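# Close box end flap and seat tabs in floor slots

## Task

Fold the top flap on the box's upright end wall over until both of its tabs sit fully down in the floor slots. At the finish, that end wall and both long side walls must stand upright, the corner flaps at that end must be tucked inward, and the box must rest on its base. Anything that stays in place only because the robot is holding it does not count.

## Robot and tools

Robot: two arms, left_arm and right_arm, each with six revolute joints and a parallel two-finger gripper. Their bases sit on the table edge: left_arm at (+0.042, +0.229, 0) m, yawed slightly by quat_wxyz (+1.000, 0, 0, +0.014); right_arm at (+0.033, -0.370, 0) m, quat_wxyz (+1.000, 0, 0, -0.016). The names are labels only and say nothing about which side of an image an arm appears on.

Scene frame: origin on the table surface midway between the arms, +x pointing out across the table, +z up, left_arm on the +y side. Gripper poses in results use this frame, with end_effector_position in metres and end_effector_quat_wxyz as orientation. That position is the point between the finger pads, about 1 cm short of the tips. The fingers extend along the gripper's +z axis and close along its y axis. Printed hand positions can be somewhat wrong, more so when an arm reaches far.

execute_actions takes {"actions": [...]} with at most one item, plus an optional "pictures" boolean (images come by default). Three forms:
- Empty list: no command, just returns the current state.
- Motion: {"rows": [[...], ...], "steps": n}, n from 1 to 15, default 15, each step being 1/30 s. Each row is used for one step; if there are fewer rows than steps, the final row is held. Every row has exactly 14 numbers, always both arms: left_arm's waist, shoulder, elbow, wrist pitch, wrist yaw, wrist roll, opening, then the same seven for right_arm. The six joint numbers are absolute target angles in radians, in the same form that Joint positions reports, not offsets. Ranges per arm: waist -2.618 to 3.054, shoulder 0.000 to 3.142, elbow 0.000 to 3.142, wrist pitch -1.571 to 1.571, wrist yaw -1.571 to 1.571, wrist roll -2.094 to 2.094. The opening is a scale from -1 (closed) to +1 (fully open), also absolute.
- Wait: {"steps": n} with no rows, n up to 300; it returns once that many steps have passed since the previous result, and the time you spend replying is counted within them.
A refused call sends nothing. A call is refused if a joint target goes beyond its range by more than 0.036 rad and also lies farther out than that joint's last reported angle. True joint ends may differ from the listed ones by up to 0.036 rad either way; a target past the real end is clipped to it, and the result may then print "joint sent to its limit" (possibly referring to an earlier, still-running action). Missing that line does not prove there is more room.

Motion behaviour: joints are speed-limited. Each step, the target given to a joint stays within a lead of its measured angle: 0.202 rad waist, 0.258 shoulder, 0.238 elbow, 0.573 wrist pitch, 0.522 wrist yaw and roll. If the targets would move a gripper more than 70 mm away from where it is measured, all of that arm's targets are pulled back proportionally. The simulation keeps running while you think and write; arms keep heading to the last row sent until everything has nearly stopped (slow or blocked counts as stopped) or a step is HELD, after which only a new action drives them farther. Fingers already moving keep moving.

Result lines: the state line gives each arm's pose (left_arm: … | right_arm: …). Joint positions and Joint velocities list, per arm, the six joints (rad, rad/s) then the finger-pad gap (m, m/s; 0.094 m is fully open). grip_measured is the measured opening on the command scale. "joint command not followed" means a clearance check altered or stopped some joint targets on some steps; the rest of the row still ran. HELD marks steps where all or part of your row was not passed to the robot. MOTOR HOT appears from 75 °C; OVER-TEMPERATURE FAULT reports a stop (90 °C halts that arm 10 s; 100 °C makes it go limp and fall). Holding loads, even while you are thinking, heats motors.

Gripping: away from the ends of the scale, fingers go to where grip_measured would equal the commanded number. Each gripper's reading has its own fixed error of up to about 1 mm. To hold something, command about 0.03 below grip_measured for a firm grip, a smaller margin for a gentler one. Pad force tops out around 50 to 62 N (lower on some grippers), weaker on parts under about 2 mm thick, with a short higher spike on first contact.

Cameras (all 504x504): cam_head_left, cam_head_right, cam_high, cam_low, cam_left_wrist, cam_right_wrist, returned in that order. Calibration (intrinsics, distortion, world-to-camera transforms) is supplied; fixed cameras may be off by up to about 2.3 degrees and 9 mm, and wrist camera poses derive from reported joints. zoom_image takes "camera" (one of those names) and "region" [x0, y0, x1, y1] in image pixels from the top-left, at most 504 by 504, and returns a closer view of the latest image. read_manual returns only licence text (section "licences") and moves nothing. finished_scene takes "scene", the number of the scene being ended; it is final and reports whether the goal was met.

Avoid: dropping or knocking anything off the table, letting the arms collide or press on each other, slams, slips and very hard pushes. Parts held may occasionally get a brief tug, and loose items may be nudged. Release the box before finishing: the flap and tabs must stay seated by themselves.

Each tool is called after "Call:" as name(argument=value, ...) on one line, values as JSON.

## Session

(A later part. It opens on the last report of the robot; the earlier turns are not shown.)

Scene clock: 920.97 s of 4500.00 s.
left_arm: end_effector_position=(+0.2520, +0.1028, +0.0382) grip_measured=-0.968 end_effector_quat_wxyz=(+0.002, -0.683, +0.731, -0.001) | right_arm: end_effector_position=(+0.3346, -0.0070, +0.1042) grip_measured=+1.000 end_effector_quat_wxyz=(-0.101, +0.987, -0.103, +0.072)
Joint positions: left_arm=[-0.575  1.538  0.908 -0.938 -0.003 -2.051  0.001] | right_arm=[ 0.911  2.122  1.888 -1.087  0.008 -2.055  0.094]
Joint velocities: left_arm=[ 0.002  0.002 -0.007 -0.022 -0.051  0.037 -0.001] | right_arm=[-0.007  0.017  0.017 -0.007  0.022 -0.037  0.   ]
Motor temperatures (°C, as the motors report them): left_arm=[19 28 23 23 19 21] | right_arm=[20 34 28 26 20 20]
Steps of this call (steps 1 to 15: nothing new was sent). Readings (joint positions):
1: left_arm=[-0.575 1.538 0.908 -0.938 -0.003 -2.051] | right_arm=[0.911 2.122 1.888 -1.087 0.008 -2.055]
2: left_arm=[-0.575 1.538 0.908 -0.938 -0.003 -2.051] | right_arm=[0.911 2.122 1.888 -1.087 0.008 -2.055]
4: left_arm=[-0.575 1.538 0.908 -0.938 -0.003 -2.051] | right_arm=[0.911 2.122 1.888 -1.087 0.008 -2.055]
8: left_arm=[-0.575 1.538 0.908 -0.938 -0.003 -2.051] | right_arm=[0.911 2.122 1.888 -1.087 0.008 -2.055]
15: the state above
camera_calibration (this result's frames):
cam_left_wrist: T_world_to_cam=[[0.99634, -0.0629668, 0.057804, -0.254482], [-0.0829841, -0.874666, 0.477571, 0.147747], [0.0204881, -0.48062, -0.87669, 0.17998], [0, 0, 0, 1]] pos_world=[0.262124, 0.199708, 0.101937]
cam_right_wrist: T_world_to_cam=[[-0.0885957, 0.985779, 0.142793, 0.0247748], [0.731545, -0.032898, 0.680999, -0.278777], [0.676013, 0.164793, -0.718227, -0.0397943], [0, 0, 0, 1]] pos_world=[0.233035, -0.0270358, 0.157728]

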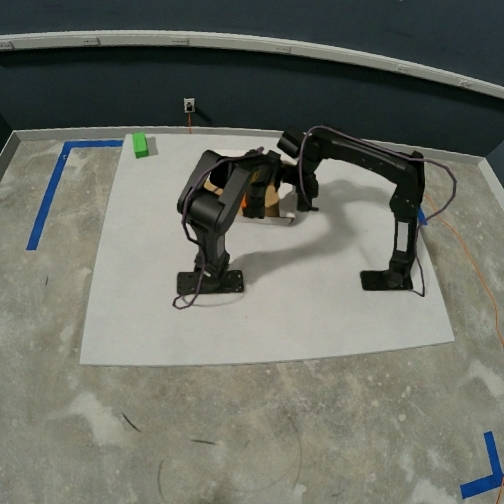

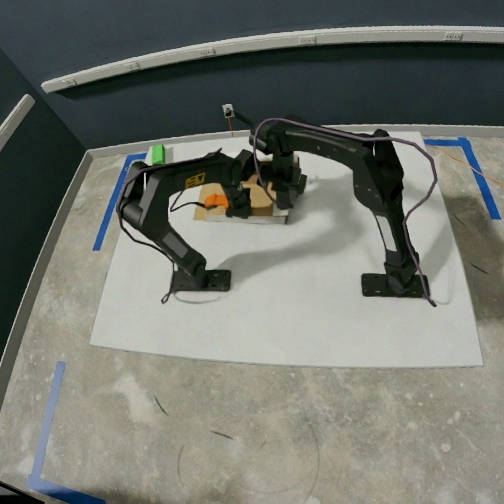

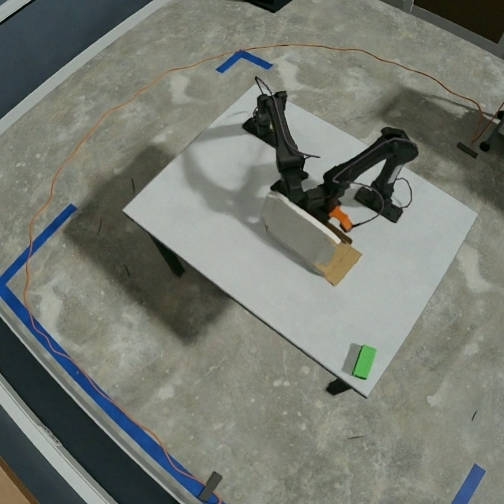

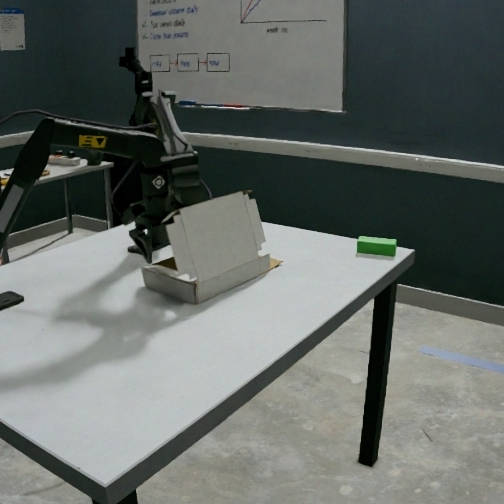

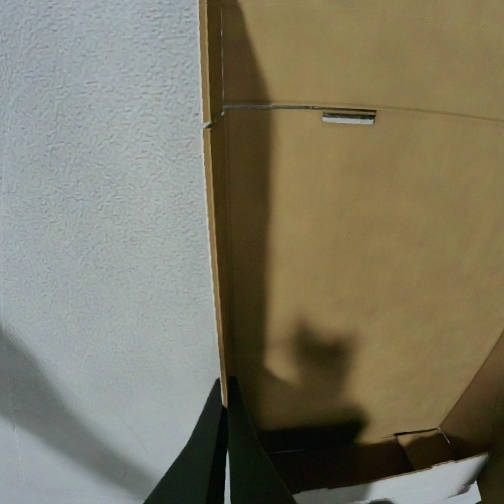

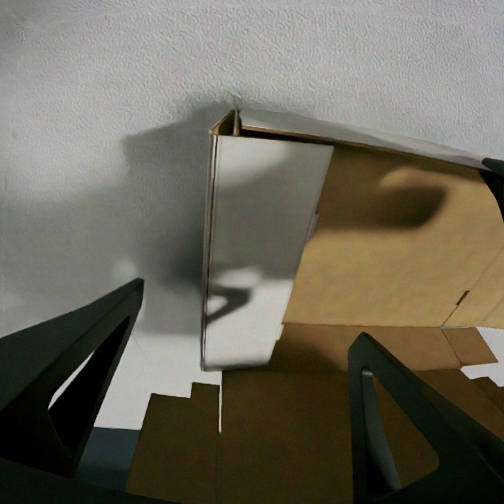

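Call:
execute_actions(actions=[{"rows":[[-0.575,1.538,0.908,-0.938,0,-2.05,0.2,0.911,2.122,1.9,-1.087,0,-2.055,1],[-0.575,1.538,0.908,-0.938,0,-2.05,0.2,0.911,2.122,1.9,-1.087,0,-2.055,1],[-0.575,1.538,0.908,-0.938,0,-2.05,0.2,0.911,2.122,1.9,-1.087,0,-2.055,1],[-0.575,1.538,0.908,-0.938,0,-2.05,0.2,0.911,2.122,1.9,-1.087,0,-2.055,1],[-0.575,1.538,0.908,-0.938,0,-2.05,0.2,0.911,2.122,1.9,-1.087,0,-2.055,1],[-0.48,1.5,0.87,-0.94,0,-1.95,0.2,0.911,2.122,1.9,-1.087,0,-2.055,1],[-0.48,1.5,0.87,-0.94,0,-1.95,0.2,0.911,2.122,1.9,-1.087,0,-2.055,1],[-0.48,1.5,0.87,-0.94,0,-1.95,0.2,0.911,2.122,1.9,-1.087,0,-2.055,1],[-0.39,1.47,0.845,-0.945,0,-1.86,0.2,0.911,2.122,1.9,-1.087,0,-2.055,1],[-0.39,1.47,0.845,-0.945,0,-1.86,0.2,0.911,2.122,1.9,-1.087,0,-2.055,1],[-0.39,1.47,0.845,-0.945,0,-1.86,0.2,0.911,2.122,1.9,-1.087,0,-2.055,1],[-0.3,1.45,0.83,-0.948,0,-1.77,0.2,0.911,2.122,1.9,-1.087,0,-2.055,1],[-0.3,1.45,0.83,-0.948,0,-1.77,0.2,0.911,2.122,1.9,-1.087,0,-2.055,1],[-0.21,1.442,0.829,-0.948,0,-1.68,0.2,0.911,2.122,1.9,-1.087,0,-2.055,1]],"steps":15}], pictures=false)

Call:
execute_actions(actions=[{"steps":15}], pictures=false)

Call:
execute_actions(actions=[{"rows":[[-0.21,1.442,0.829,-0.948,0,-1.68,-1,0.911,2.122,1.9,-1.087,0,-2.055,1]],"steps":12}], pictures=false)

Call:
execute_actions(actions=[{"rows":[[-0.21,1.442,0.829,-0.948,0,-1.68,-1,0.908,2.11,1.78,-0.95,0,-2.06,1],[-0.21,1.442,0.829,-0.948,0,-1.68,-1,0.908,2.11,1.78,-0.95,0,-2.06,1],[-0.21,1.442,0.829,-0.948,0,-1.68,-1,0.908,2.11,1.78,-0.95,0,-2.06,1],[-0.21,1.442,0.829,-0.948,0,-1.68,-1,0.908,2.11,1.78,-0.95,0,-2.06,1],[-0.21,1.442,0.829,-0.948,0,-1.68,-1,0.908,2.11,1.78,-0.95,0,-2.06,1],[-0.21,1.442,0.829,-0.948,0,-1.68,-1,0.908,2.128,1.65,-0.805,0,-2.06,1]],"steps":15}], pictures=false)

Call:
execute_actions(actions=[{"steps":15}])

Scene clock: 945.97 s of 4500.00 s.
left_arm: end_effector_position=(+0.2686, +0.1714, +0.0407) grip_measured=+0.198 end_effector_quat_wxyz=(-0.003, +0.707, -0.707, +0.013) | right_arm: end_effector_position=(+0.3346, -0.0070, +0.1042) grip_measured=+1.000 end_effector_quat_wxyz=(-0.101, +0.987, -0.103, +0.072)
Joint positions: left_arm=[-0.275  1.468  0.854 -0.93   0.009 -1.818  0.056] | right_arm=[ 0.911  2.122  1.888 -1.087  0.008 -2.055  0.094]
Joint velocities: left_arm=[ 1.219 -0.144 -0.056  0.007 -0.007  0.886 -0.   ] | right_arm=[-0.007  0.012 -0.012  0.007  0.007 -0.037  0.   ]
Motor temperatures (°C, as the motors report them): left_arm=[19 28 23 23 19 21] | right_arm=[20 36 29 25 20 20]
A step of this action was HELD (marked below), so the robot has no last target. An arm can still carry out its HELD step.
Steps of this call (steps 1 to 90: nothing new was sent; then 21.50 s passed at rest; steps 91 to 105: all 15 steps of this action). Readings (joint positions):
91: left_arm=[-0.575 1.538 0.908 -0.938 -0.003 -2.051] | right_arm=[0.911 2.122 1.888 -1.087 0.008 -2.055] HELD
92: left_arm=[-0.575 1.538 0.908 -0.938 -0.003 -2.051] | right_arm=[0.911 2.122 1.888 -1.087 0.008 -2.055]
94: left_arm=[-0.575 1.538 0.908 -0.938 -0.002 -2.051] | right_arm=[0.911 2.122 1.888 -1.087 0.008 -2.055]
98: left_arm=[-0.518 1.526 0.897 -0.934 0.005 -2.008] | right_arm=[0.911 2.122 1.888 -1.087 0.008 -2.055]
105: the state above
joint command not followed: on one or more control steps a check withheld the commanded joint targets of the right arm, and it was not sent them on those steps.
cause: the commanded joint targets would bring a part of the robot too close to another arm (this arm's wrist (the part past joint 4) and the other arm's wrist (the part past joint 4)); next, command targets that bring no part of the robot closer to that arm.

Scene clock: 946.47 s of 4500.00 s.
left_arm: end_effector_position=(+0.2723, +0.1879, +0.0418) grip_measured=+0.198 end_effector_quat_wxyz=(+0.009, -0.685, +0.728, -0.013) | right_arm: end_effector_position=(+0.3346, -0.0070, +0.1042) grip_measured=+1.000 end_effector_quat_wxyz=(-0.101, +0.987, -0.103, +0.072)
Joint positions: left_arm=[-0.208  1.462  0.853 -0.93   0.001 -1.691  0.056] | right_arm=[ 0.911  2.122  1.888 -1.087  0.008 -2.055  0.094]
Joint velocities: left_arm=[-0.022  0.012  0.002 -0.007 -0.022  0.022  0.   ] | right_arm=[-0.007  0.002  0.032  0.007 -0.051  0.007  0.   ]
Motor temperatures (°C, as the motors report them): left_arm=[19 28 23 23 19 21] | right_arm=[20 36 29 24 20 20]
Steps of this call (steps 1 to 15: nothing new was sent). Readings (joint positions):
1: left_arm=[-0.240 1.465 0.853 -0.930 0.006 -1.792] | right_arm=[0.911 2.122 1.888 -1.087 0.008 -2.055]
2: left_arm=[-0.218 1.463 0.853 -0.930 0.002 -1.771] | right_arm=[0.911 2.122 1.888 -1.087 0.008 -2.055]
4: left_arm=[-0.208 1.462 0.853 -0.930 0.001 -1.741] | right_arm=[0.911 2.122 1.888 -1.087 0.008 -2.055]
8: left_arm=[-0.208 1.462 0.853 -0.930 0.001 -1.709] | right_arm=[0.911 2.122 1.888 -1.087 0.008 -2.055]
15: the state above

Scene clock: 946.87 s of 4500.00 s.
left_arm: end_effector_position=(+0.2711, +0.1883, +0.0417) grip_measured=-0.969 end_effector_quat_wxyz=(+0.008, -0.683, +0.730, -0.011) | right_arm: end_effector_position=(+0.3346, -0.0070, +0.1042) grip_measured=+1.000 end_effector_quat_wxyz=(-0.101, +0.987, -0.103, +0.072)
Joint positions: left_arm=[-0.208  1.462  0.853 -0.935  0.001 -1.685  0.001] | right_arm=[ 0.911  2.122  1.888 -1.087  0.008 -2.055  0.094]
Joint velocities: left_arm=[-0.007 -0.012 -0.012 -0.007  0.081 -0.037 -0.   ] | right_arm=[-0.012 -0.017 -0.002 -0.051  0.037 -0.007  0.   ]
Motor temperatures (°C, as the motors report them): left_arm=[19 28 23 23 19 21] | right_arm=[20 36 28 24 20 20]
Steps of this call (steps 1 to 12: all 12 steps of this action). Readings (joint positions):
1: left_arm=[-0.208 1.462 0.853 -0.930 0.001 -1.690] | right_arm=[0.911 2.122 1.888 -1.087 0.008 -2.055]
2: left_arm=[-0.208 1.462 0.853 -0.930 0.001 -1.689] | right_arm=[0.911 2.122 1.888 -1.087 0.008 -2.055]
4: left_arm=[-0.208 1.462 0.853 -0.931 0.001 -1.688] | right_arm=[0.911 2.122 1.888 -1.087 0.008 -2.055]
8: left_arm=[-0.208 1.462 0.853 -0.933 0.000 -1.686] | right_arm=[0.911 2.122 1.888 -1.087 0.008 -2.055]
12: the state above

Scene clock: 947.37 s of 4500.00 s.
left_arm: end_effector_position=(+0.2730, +0.1878, +0.0415) grip_measured=-0.969 end_effector_quat_wxyz=(+0.010, -0.684, +0.730, -0.014) | right_arm: end_effector_position=(+0.3371, -0.0020, +0.0494) grip_measured=+1.000 end_effector_quat_wxyz=(-0.119, +0.984, -0.102, +0.084)
Joint positions: left_arm=[-0.208  1.462  0.851 -0.926  0.001 -1.686  0.001] | right_arm=[ 0.913  2.129  1.668 -0.819  0.008 -2.056  0.094]
Joint velocities: left_arm=[-0.002 -0.017 -0.007 -0.037 -0.007 -0.037 -0.   ] | right_arm=[ 0.012 -0.022 -0.012  0.081 -0.022  0.051  0.   ]
Motor temperatures (°C, as the motors report them): left_arm=[19 28 23 23 19 21] | right_arm=[20 36 28 24 20 20]
Steps of this call (steps 1 to 15: all 15 steps of this action). Readings (joint positions):
1: left_arm=[-0.208 1.462 0.853 -0.935 0.001 -1.685] | right_arm=[0.911 2.119 1.872 -1.068 0.008 -2.055]
2: left_arm=[-0.208 1.462 0.853 -0.935 0.001 -1.685] | right_arm=[0.911 2.113 1.848 -1.039 0.008 -2.055]
4: left_arm=[-0.208 1.462 0.853 -0.935 0.001 -1.685] | right_arm=[0.911 2.115 1.812 -1.007 0.008 -2.055]
8: left_arm=[-0.208 1.462 0.853 -0.935 0.001 -1.685] | right_arm=[0.911 2.116 1.707 -0.901 0.008 -2.055]
15: the state above

Scene clock: 947.87 s of 4500.00 s.
left_arm: end_effector_position=(+0.2729, +0.1878, +0.0415) grip_measured=-0.969 end_effector_quat_wxyz=(+0.010, -0.684, +0.730, -0.014) | right_arm: end_effector_position=(+0.3389, +0.0002, +0.0502) grip_measured=+1.000 end_effector_quat_wxyz=(-0.123, +0.983, -0.101, +0.087)
Joint positions: left_arm=[-0.208  1.462  0.851 -0.926  0.001 -1.686  0.001] | right_arm=[ 0.913  2.129  1.668 -0.807  0.008 -2.056  0.094]
Joint velocities: left_arm=[-0.002  0.017 -0.012 -0.037 -0.022 -0.007 -0.001] | right_arm=[-0.012 -0.027 -0.002  0.051 -0.037 -0.051  0.   ]
Motor temperatures (°C, as the motors report them): left_arm=[19 28 23 23 19 21] | right_arm=[20 36 28 24 20 20]
Steps of this call (steps 1 to 15: the robot went on to your last target). Readings (joint positions):
1: left_arm=[-0.208 1.462 0.851 -0.926 0.001 -1.686] | right_arm=[0.913 2.129 1.668 -0.815 0.008 -2.056]
2: left_arm=[-0.208 1.462 0.851 -0.926 0.001 -1.686] | right_arm=[0.913 2.129 1.668 -0.813 0.008 -2.056]
4: left_arm=[-0.208 1.462 0.851 -0.926 0.001 -1.686] | right_arm=[0.913 2.129 1.668 -0.811 0.008 -2.056]
8: left_arm=[-0.208 1.462 0.851 -0.926 0.001 -1.686] | right_arm=[0.913 2.129 1.668 -0.808 0.008 -2.056]
15: the state above
camera_calibration (this result's frames):
cam_left_wrist: T_world_to_cam=[[0.994404, -0.0597567, 0.0871187, -0.271474], [-0.0945931, -0.87083, 0.482397, 0.224593], [0.0470391, -0.487939, -0.871609, 0.217232], [0, 0, 0, 1]] pos_world=[0.280981, 0.285356, 0.104649]
cam_right_wrist: T_world_to_cam=[[-0.0975007, 0.978788, 0.180188, 0.0269583], [0.707858, -0.0590671, 0.703881, -0.238017], [0.699593, 0.196177, -0.687084, -0.0921751], [0, 0, 0, 1]] pos_world=[0.235596, -0.0223629, 0.0993461]

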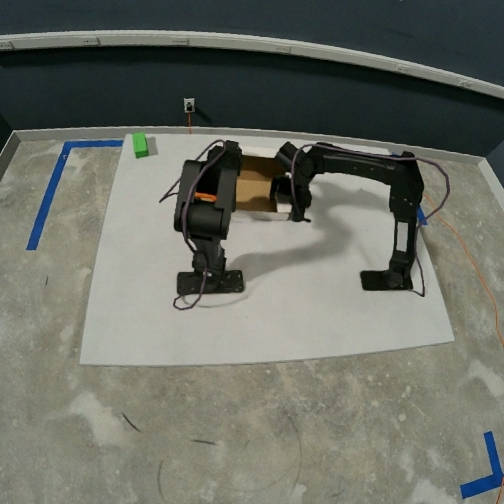

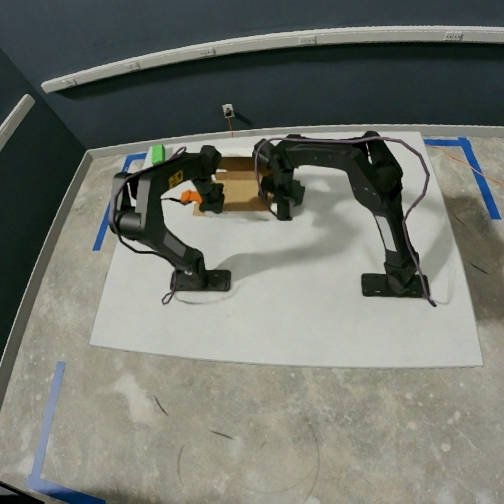

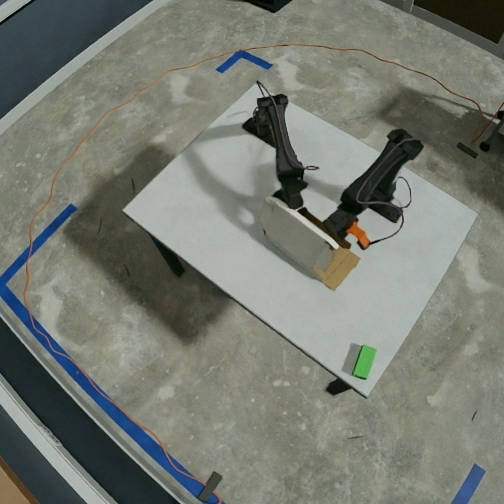

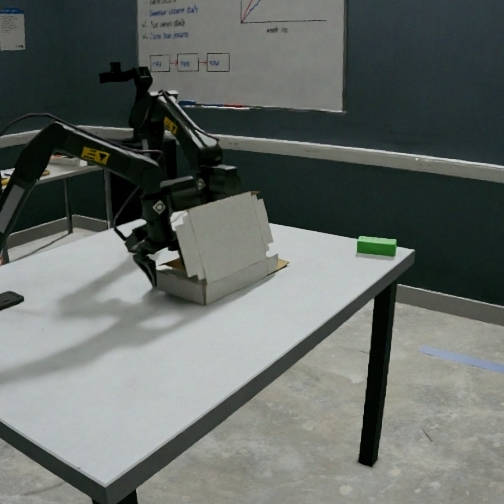

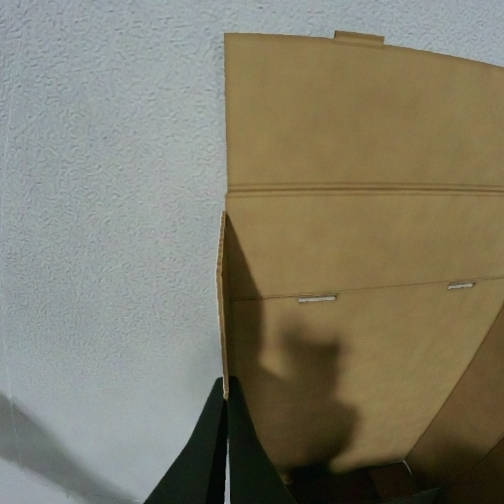

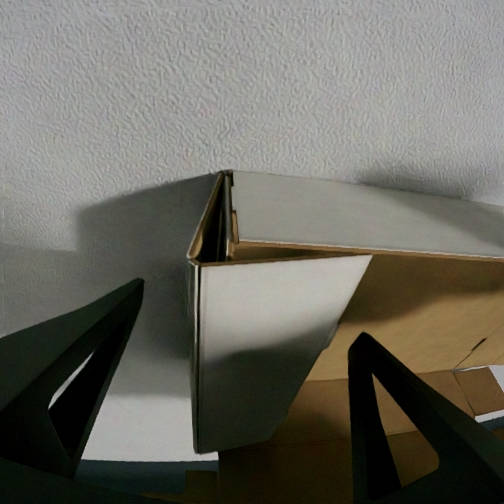

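Call:
execute_actions(actions=[{"rows":[[-0.21,1.46,0.85,-0.93,0,-1.68,-1,0.908,2.13,1.58,-0.78,0,-2.06,1],[-0.21,1.46,0.85,-0.93,0,-1.68,-1,0.908,2.13,1.58,-0.78,0,-2.06,1],[-0.21,1.46,0.85,-0.93,0,-1.68,-1,0.908,2.13,1.58,-0.78,0,-2.06,1],[-0.21,1.46,0.85,-0.93,0,-1.68,-1,0.908,2.13,1.58,-0.78,0,-2.06,1],[-0.21,1.46,0.85,-0.93,0,-1.68,-1,0.908,2.13,1.58,-0.78,0,-2.06,1],[-0.21,1.46,0.85,-0.93,0,-1.68,-1,0.908,2.13,1.58,-0.78,0,-2.06,1],[-0.21,1.46,0.85,-0.93,0,-1.68,-1,0.908,2.13,1.58,-0.78,0,-2.06,1],[-0.21,1.46,0.85,-0.93,0,-1.68,-1,0.9,2.11,1.55,-0.78,0,-2.06,0.5],[-0.21,1.46,0.85,-0.93,0,-1.68,-1,0.9,2.11,1.55,-0.78,0,-2.06,0.2],[-0.21,1.46,0.85,-0.93,0,-1.68,-1,0.89,2.10,1.53,-0.78,0,-2.06,-0.1],[-0.21,1.46,0.85,-0.93,0,-1.68,-1,0.89,2.10,1.53,-0.78,0,-2.06,-0.4],[-0.21,1.46,0.85,-0.93,0,-1.68,-1,0.88,2.09,1.51,-0.78,0,-2.06,-0.7],[-0.21,1.46,0.85,-0.93,0,-1.68,-1,0.88,2.09,1.51,-0.78,0,-2.06,-1]],"steps":15}], pictures=false)

Call:
execute_actions(actions=[{"steps":20}])

Scene clock: 963.20 s of 4500.00 s.
left_arm: end_effector_position=(+0.2801, +0.1858, +0.0419) grip_measured=-0.969 end_effector_quat_wxyz=(+0.018, -0.678, +0.735, -0.027) | right_arm: end_effector_position=(+0.3260, -0.0161, +0.0285) grip_measured=-0.850 end_effector_quat_wxyz=(-0.113, +0.987, -0.088, +0.075)
Joint positions: left_arm=[-0.209  1.462  0.851 -0.896  0.004 -1.672  0.001] | right_arm=[ 0.907  2.098  1.54  -0.74  -0.007 -2.088  0.007]
Joint velocities: left_arm=[ 0.002 -0.002 -0.012  0.081  0.198  0.022 -0.   ] | right_arm=[-0.159  0.002 -0.129 -0.198 -0.227 -0.93  -0.201]
Motor temperatures (°C, as the motors report them): left_arm=[19 28 23 23 19 21] | right_arm=[20 36 27 24 20 20]
Steps of this call (steps 1 to 15: the robot went on to your last target; steps 16 to 90: nothing new was sent; then 11.83 s passed at rest; steps 91 to 105: all 15 steps of this action). Readings (joint positions):
91: left_arm=[-0.208 1.462 0.851 -0.926 0.001 -1.686] | right_arm=[0.913 2.128 1.658 -0.797 0.008 -2.056]
92: left_arm=[-0.208 1.462 0.851 -0.926 0.002 -1.686] | right_arm=[0.913 2.126 1.642 -0.786 0.008 -2.056]
94: left_arm=[-0.208 1.462 0.851 -0.914 0.004 -1.688] | right_arm=[0.917 2.125 1.624 -0.765 0.008 -2.056]
98: left_arm=[-0.208 1.462 0.851 -0.912 0.002 -1.688] | right_arm=[0.917 2.122 1.614 -0.742 0.008 -2.056]
105: the state above

Scene clock: 963.87 s of 4500.00 s.
left_arm: end_effector_position=(+0.2891, +0.1810, +0.0454) grip_measured=-0.969 end_effector_quat_wxyz=(+0.026, -0.666, +0.744, -0.044) | right_arm: end_effector_position=(+0.3228, -0.0223, +0.0269) grip_measured=-0.879 end_effector_quat_wxyz=(-0.099, +0.989, -0.080, +0.071)
Joint positions: left_arm=[-0.215  1.459  0.861 -0.871  0.013 -1.648  0.001] | right_arm=[ 0.906  2.097  1.539 -0.768  0.001 -2.106  0.006]
Joint velocities: left_arm=[-0.002 -0.012 -0.002  0.037  0.007  0.007 -0.002] | right_arm=[-0.007 -0.002  0.037 -0.007 -0.095 -0.007 -0.   ]
Motor temperatures (°C, as the motors report them): left_arm=[19 28 23 23 19 21] | right_arm=[20 36 27 24 20 20]
Steps of this call (steps 1 to 20: the robot went on to your last target). Readings (joint positions):
1: left_arm=[-0.210 1.460 0.855 -0.881 0.009 -1.667] | right_arm=[0.906 2.097 1.539 -0.755 -0.004 -2.105]
2: left_arm=[-0.213 1.459 0.860 -0.873 0.011 -1.661] | right_arm=[0.906 2.097 1.539 -0.764 -0.002 -2.106]
4: left_arm=[-0.215 1.459 0.861 -0.871 0.013 -1.654] | right_arm=[0.906 2.097 1.539 -0.768 0.001 -2.106]
8: left_arm=[-0.215 1.459 0.861 -0.871 0.013 -1.649] | right_arm=[0.906 2.097 1.539 -0.768 0.001 -2.106]
20: the state above
camera_calibration (this result's frames):
cam_left_wrist: T_world_to_cam=[[0.982901, -0.102812, 0.152757, -0.280119], [-0.165898, -0.854412, 0.492401, 0.235486], [0.0798932, -0.509324, -0.856858, 0.210201], [0, 0, 0, 1]] pos_world=[0.297603, 0.279463, 0.10695]
cam_right_wrist: T_world_to_cam=[[-0.135081, 0.98155, 0.135326, 0.0649855], [0.731204, 0.0065836, 0.682127, -0.217044], [0.668651, 0.191093, -0.718603, -0.0817971], [0, 0, 0, 1]] pos_world=[0.222176, -0.0467267, 0.0804778]

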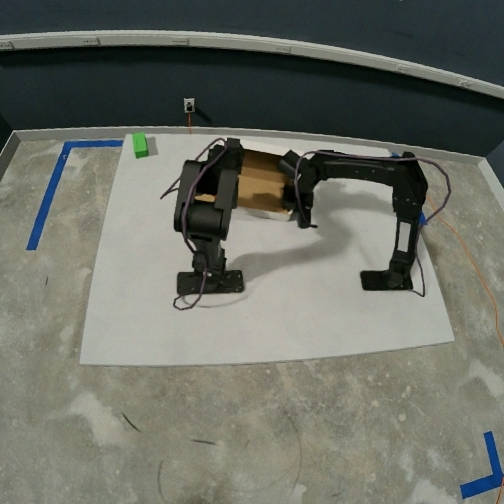

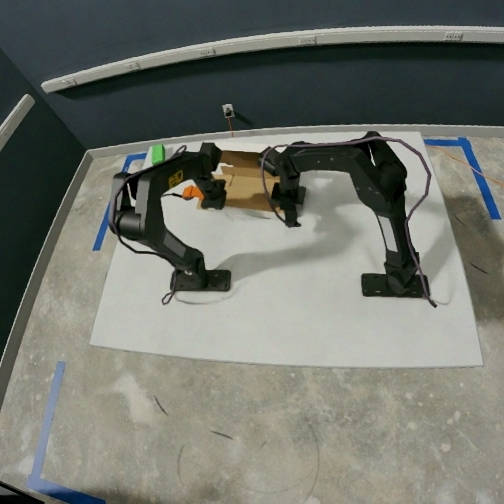

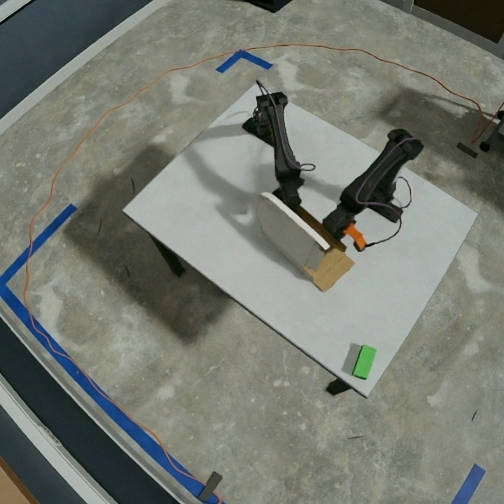

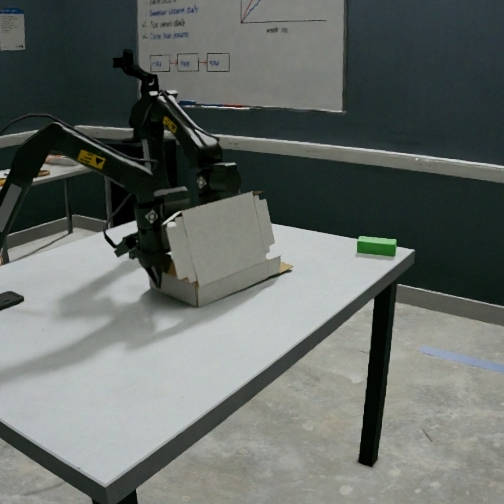

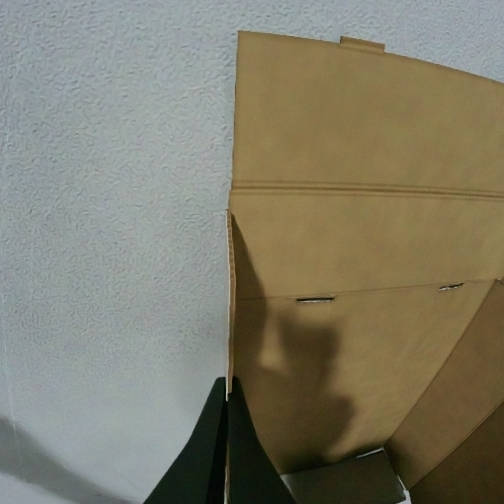

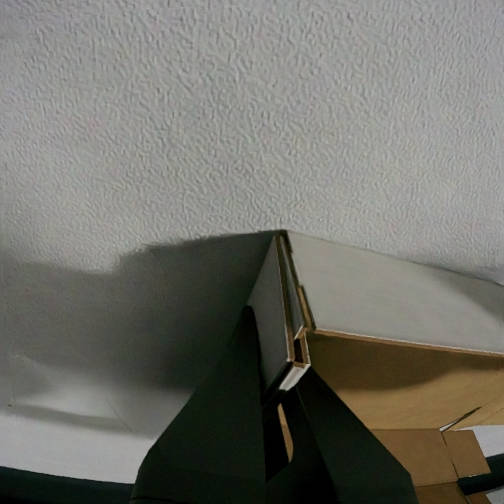

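Squeezed. Release both and lift.

Call:
execute_actions(actions=[{"rows":[[-0.215,1.46,0.86,-0.87,0,-1.65,-0.3,0.906,2.097,1.54,-0.768,0,-2.06,-0.3],[-0.215,1.46,0.86,-0.87,0,-1.65,-0.3,0.906,2.097,1.54,-0.768,0,-2.06,-0.3],[-0.215,1.46,0.86,-0.87,0,-1.65,-0.3,0.906,2.097,1.54,-0.768,0,-2.06,-0.3],[-0.215,1.46,0.86,-0.87,0,-1.65,-0.3,0.906,2.097,1.54,-0.768,0,-2.06,-0.3],[-0.215,1.46,0.86,-0.87,0,-1.65,-0.3,0.906,2.097,1.54,-0.768,0,-2.06,-0.3],[-0.215,1.46,0.86,-0.87,0,-1.65,-0.3,0.906,2.097,1.54,-0.768,0,-2.06,-0.3],[-0.215,1.42,0.96,-1.05,0,-1.65,-0.3,0.906,2.08,1.68,-0.93,0,-2.06,-0.3],[-0.215,1.42,0.96,-1.05,0,-1.65,-0.3,0.906,2.08,1.68,-0.93,0,-2.06,-0.3],[-0.215,1.42,0.96,-1.05,0,-1.65,-0.3,0.906,2.08,1.68,-0.93,0,-2.06,-0.3],[-0.215,1.38,1.06,-1.25,0,-1.65,-0.3,0.906,2.06,1.83,-1.1,0,-2.06,-0.3]],"steps":15}], pictures=false)

Call:
execute_actions(actions=[{"steps":12}], pictures=false)

Call:
execute_actions(actions=[{"rows":[[-0.215,1.0,0.8,-1.2,0,-1.65,-0.3,0.906,1.4,1.2,-1.1,0,-2.06,-0.3]],"steps":15}], pictures=false)

Call:
execute_actions(actions=[{"steps":15}])

Call:
zoom_image(camera="cam_head_left", region=[170, 130, 350, 250])

Scene clock: 980.00 s of 4500.00 s.
left_arm: end_effector_position=(+0.2848, +0.1823, +0.1069) grip_measured=-0.302 end_effector_quat_wxyz=(+0.026, -0.666, +0.744, -0.043) | right_arm: end_effector_position=(+0.3359, -0.0065, +0.1053) grip_measured=-0.302 end_effector_quat_wxyz=(-0.123, +0.984, -0.098, +0.085)
Joint positions: left_arm=[-0.215  1.387  1.051 -1.135  0.011 -1.647  0.033] | right_arm=[ 0.907  2.074  1.805 -1.002  0.004 -2.067  0.033]
Joint velocities: left_arm=[ 0.012 -0.173  0.144 -0.418 -0.022 -0.095  0.001] | right_arm=[ 0.002 -0.31   0.222 -0.315 -0.022 -0.022  0.   ]
Motor temperatures (°C, as the motors report them): left_arm=[19 27 23 23 19 21] | right_arm=[20 36 26 24 20 20]
Steps of this call (steps 1 to 15: the robot went on to your last target; steps 16 to 90: nothing new was sent; then 12.63 s passed at rest; steps 91 to 105: all 15 steps of this action). Readings (joint positions):
91: left_arm=[-0.215 1.459 0.861 -0.867 0.013 -1.647] | right_arm=[0.907 2.097 1.539 -0.767 0.001 -2.102]
92: left_arm=[-0.215 1.459 0.861 -0.867 0.012 -1.647] | right_arm=[0.907 2.097 1.539 -0.767 0.002 -2.095]
94: left_arm=[-0.215 1.459 0.861 -0.866 0.011 -1.647] | right_arm=[0.907 2.098 1.539 -0.767 0.002 -2.084]
98: left_arm=[-0.215 1.458 0.890 -0.922 0.011 -1.647] | right_arm=[0.907 2.107 1.584 -0.823 0.003 -2.073]
105: the state above

Scene clock: 980.40 s of 4500.00 s.
left_arm: end_effector_position=(+0.2648, +0.1861, +0.1069) grip_measured=-0.302 end_effector_quat_wxyz=(+0.002, -0.667, +0.745, -0.012) | right_arm: end_effector_position=(+0.3254, -0.0191, +0.1080) grip_measured=-0.302 end_effector_quat_wxyz=(-0.100, +0.988, -0.099, +0.070)
Joint positions: left_arm=[-0.215  1.383  1.053 -1.219  0.011 -1.647  0.033] | right_arm=[ 0.907  2.061  1.812 -1.078  0.004 -2.066  0.033]
Joint velocities: left_arm=[-0.002 -0.007 -0.007 -0.022  0.007 -0.051  0.   ] | right_arm=[ 0.017  0.002  0.002 -0.095  0.051  0.007 -0.   ]
Motor temperatures (°C, as the motors report them): left_arm=[19 27 24 23 19 21] | right_arm=[20 36 26 24 20 20]
Steps of this call (steps 1 to 12: the robot went on to your last target). Readings (joint positions):
1: left_arm=[-0.215 1.384 1.053 -1.149 0.011 -1.647] | right_arm=[0.907 2.065 1.810 -1.014 0.004 -2.067]
2: left_arm=[-0.215 1.383 1.053 -1.164 0.011 -1.647] | right_arm=[0.907 2.060 1.812 -1.026 0.004 -2.067]
4: left_arm=[-0.215 1.383 1.053 -1.189 0.011 -1.647] | right_arm=[0.907 2.060 1.812 -1.046 0.004 -2.067]
8: left_arm=[-0.215 1.383 1.053 -1.211 0.011 -1.647] | right_arm=[0.907 2.061 1.812 -1.070 0.004 -2.066]
12: the state above

Scene clock: 980.90 s of 4500.00 s.
left_arm: end_effector_position=(+0.2119, +0.1962, +0.1102) grip_measured=-0.302 end_effector_quat_wxyz=(+0.050, -0.664, +0.743, -0.074) | right_arm: end_effector_position=(+0.2214, -0.1438, +0.1572) grip_measured=-0.302 end_effector_quat_wxyz=(-0.118, +0.985, -0.100, +0.082)
Joint positions: left_arm=[-0.215  1.     0.815 -1.207  0.01  -1.647  0.033] | right_arm=[ 0.907  1.389  1.217 -1.112  0.004 -2.065  0.033]
Joint velocities: left_arm=[-0.002 -0.007 -0.007  0.11  -0.007  0.051 -0.001] | right_arm=[-0.002  0.066 -0.012  0.095 -0.037  0.066 -0.001]
Motor temperatures (°C, as the motors report them): left_arm=[19 27 24 23 19 21] | right_arm=[20 36 26 24 20 20]
Steps of this call (steps 1 to 15: all 15 steps of this action). Readings (joint positions):
1: left_arm=[-0.215 1.352 1.020 -1.188 0.010 -1.647] | right_arm=[0.907 2.033 1.770 -1.048 0.004 -2.065]
2: left_arm=[-0.215 1.282 0.948 -1.149 0.010 -1.647] | right_arm=[0.907 1.979 1.686 -1.027 0.004 -2.065]
4: left_arm=[-0.215 1.120 0.840 -1.179 0.010 -1.647] | right_arm=[0.907 1.847 1.525 -1.044 0.004 -2.065]
8: left_arm=[-0.215 1.000 0.815 -1.215 0.010 -1.647] | right_arm=[0.907 1.537 1.248 -1.082 0.004 -2.065]
15: the state above

Scene clock: 981.40 s of 4500.00 s.
left_arm: end_effector_position=(+0.2123, +0.1962, +0.1103) grip_measured=-0.302 end_effector_quat_wxyz=(+0.051, -0.664, +0.742, -0.075) | right_arm: end_effector_position=(+0.2230, -0.1419, +0.1571) grip_measured=-0.302 end_effector_quat_wxyz=(-0.120, +0.984, -0.100, +0.084)
Joint positions: left_arm=[-0.215  1.     0.815 -1.205  0.01  -1.647  0.033] | right_arm=[ 0.907  1.392  1.217 -1.102  0.004 -2.065  0.033]
Joint velocities: left_arm=[-0.007 -0.002 -0.012 -0.11   0.037  0.066 -0.   ] | right_arm=[-0.002  0.002  0.012  0.007 -0.051  0.007  0.   ]
Motor temperatures (°C, as the motors report them): left_arm=[19 27 24 23 19 21] | right_arm=[20 36 26 24 20 20]
Steps of this call (steps 1 to 15: the robot went on to your last target). Readings (joint positions):
1: left_arm=[-0.215 1.000 0.815 -1.207 0.010 -1.647] | right_arm=[0.907 1.390 1.217 -1.109 0.004 -2.065]
2: left_arm=[-0.215 1.000 0.815 -1.206 0.010 -1.647] | right_arm=[0.907 1.391 1.217 -1.107 0.004 -2.065]
4: left_arm=[-0.215 1.000 0.815 -1.206 0.010 -1.647] | right_arm=[0.907 1.392 1.217 -1.105 0.004 -2.065]
8: left_arm=[-0.215 1.000 0.815 -1.206 0.010 -1.647] | right_arm=[0.907 1.392 1.217 -1.103 0.004 -2.065]
15: the state above
All arms were judged still, so your last target was given up. Only a new action makes them travel on or press farther. Fingers that are still opening or closing keep moving.
camera_calibration (this result's frames):
cam_left_wrist: T_world_to_cam=[[0.96788, -0.100922, 0.230266, -0.218795], [-0.204487, -0.848846, 0.487488, 0.211384], [0.146262, -0.518917, -0.842219, 0.265849], [0, 0, 0, 1]] pos_world=[0.216109, 0.295305, 0.171237]
cam_right_wrist: T_world_to_cam=[[-0.100078, 0.979499, 0.174832, 0.137034], [0.712971, -0.0519667, 0.699266, -0.238947], [0.694015, 0.194632, -0.693153, 0.0921819], [0, 0, 0, 1]] pos_world=[0.120101, -0.164583, 0.207025]

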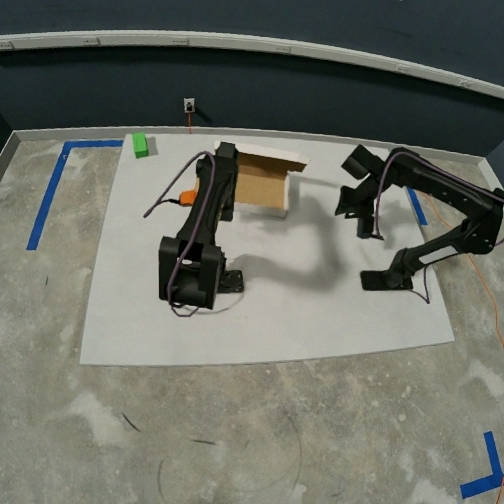

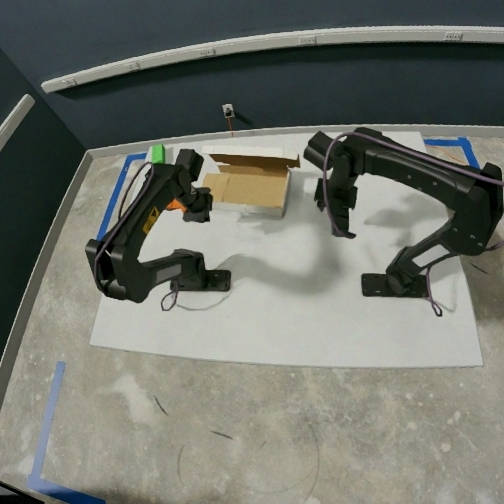

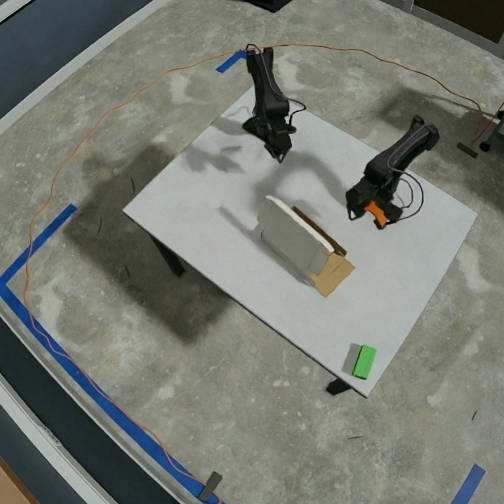

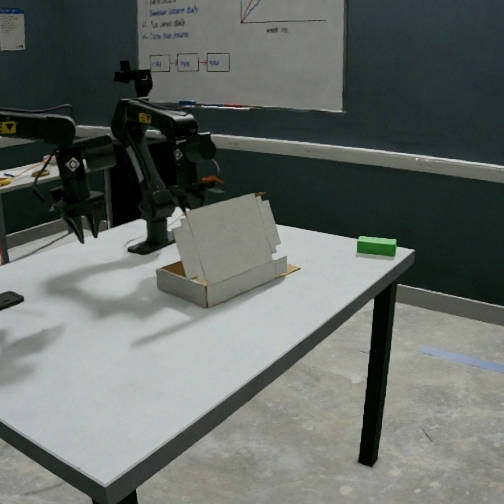

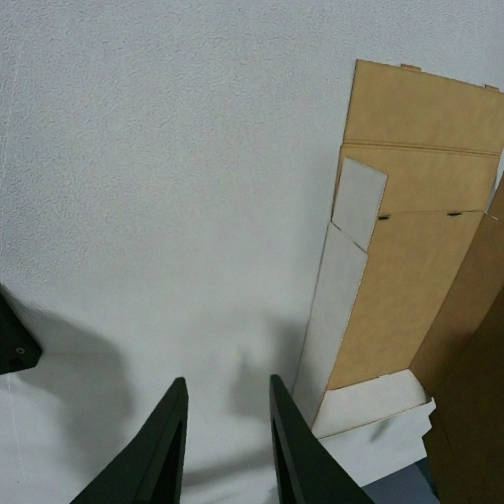

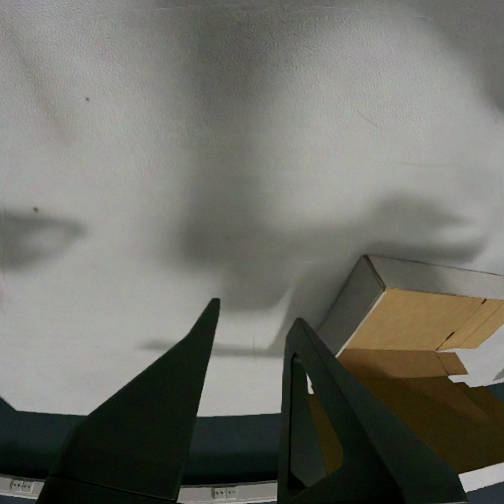

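Region (170, 130, 350, 250) of cam_head_left's 504x504 image, scaled by 2.800, with more detail than that image has.

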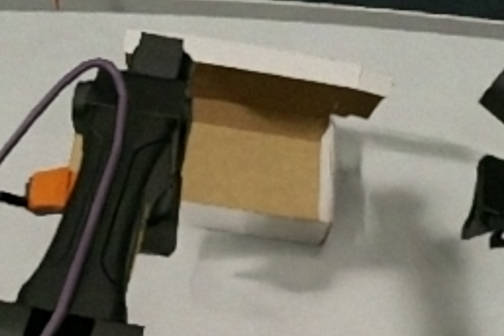

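Looks locked.

Call:
finished_scene(scene=1)

The scene is finished: the task was done.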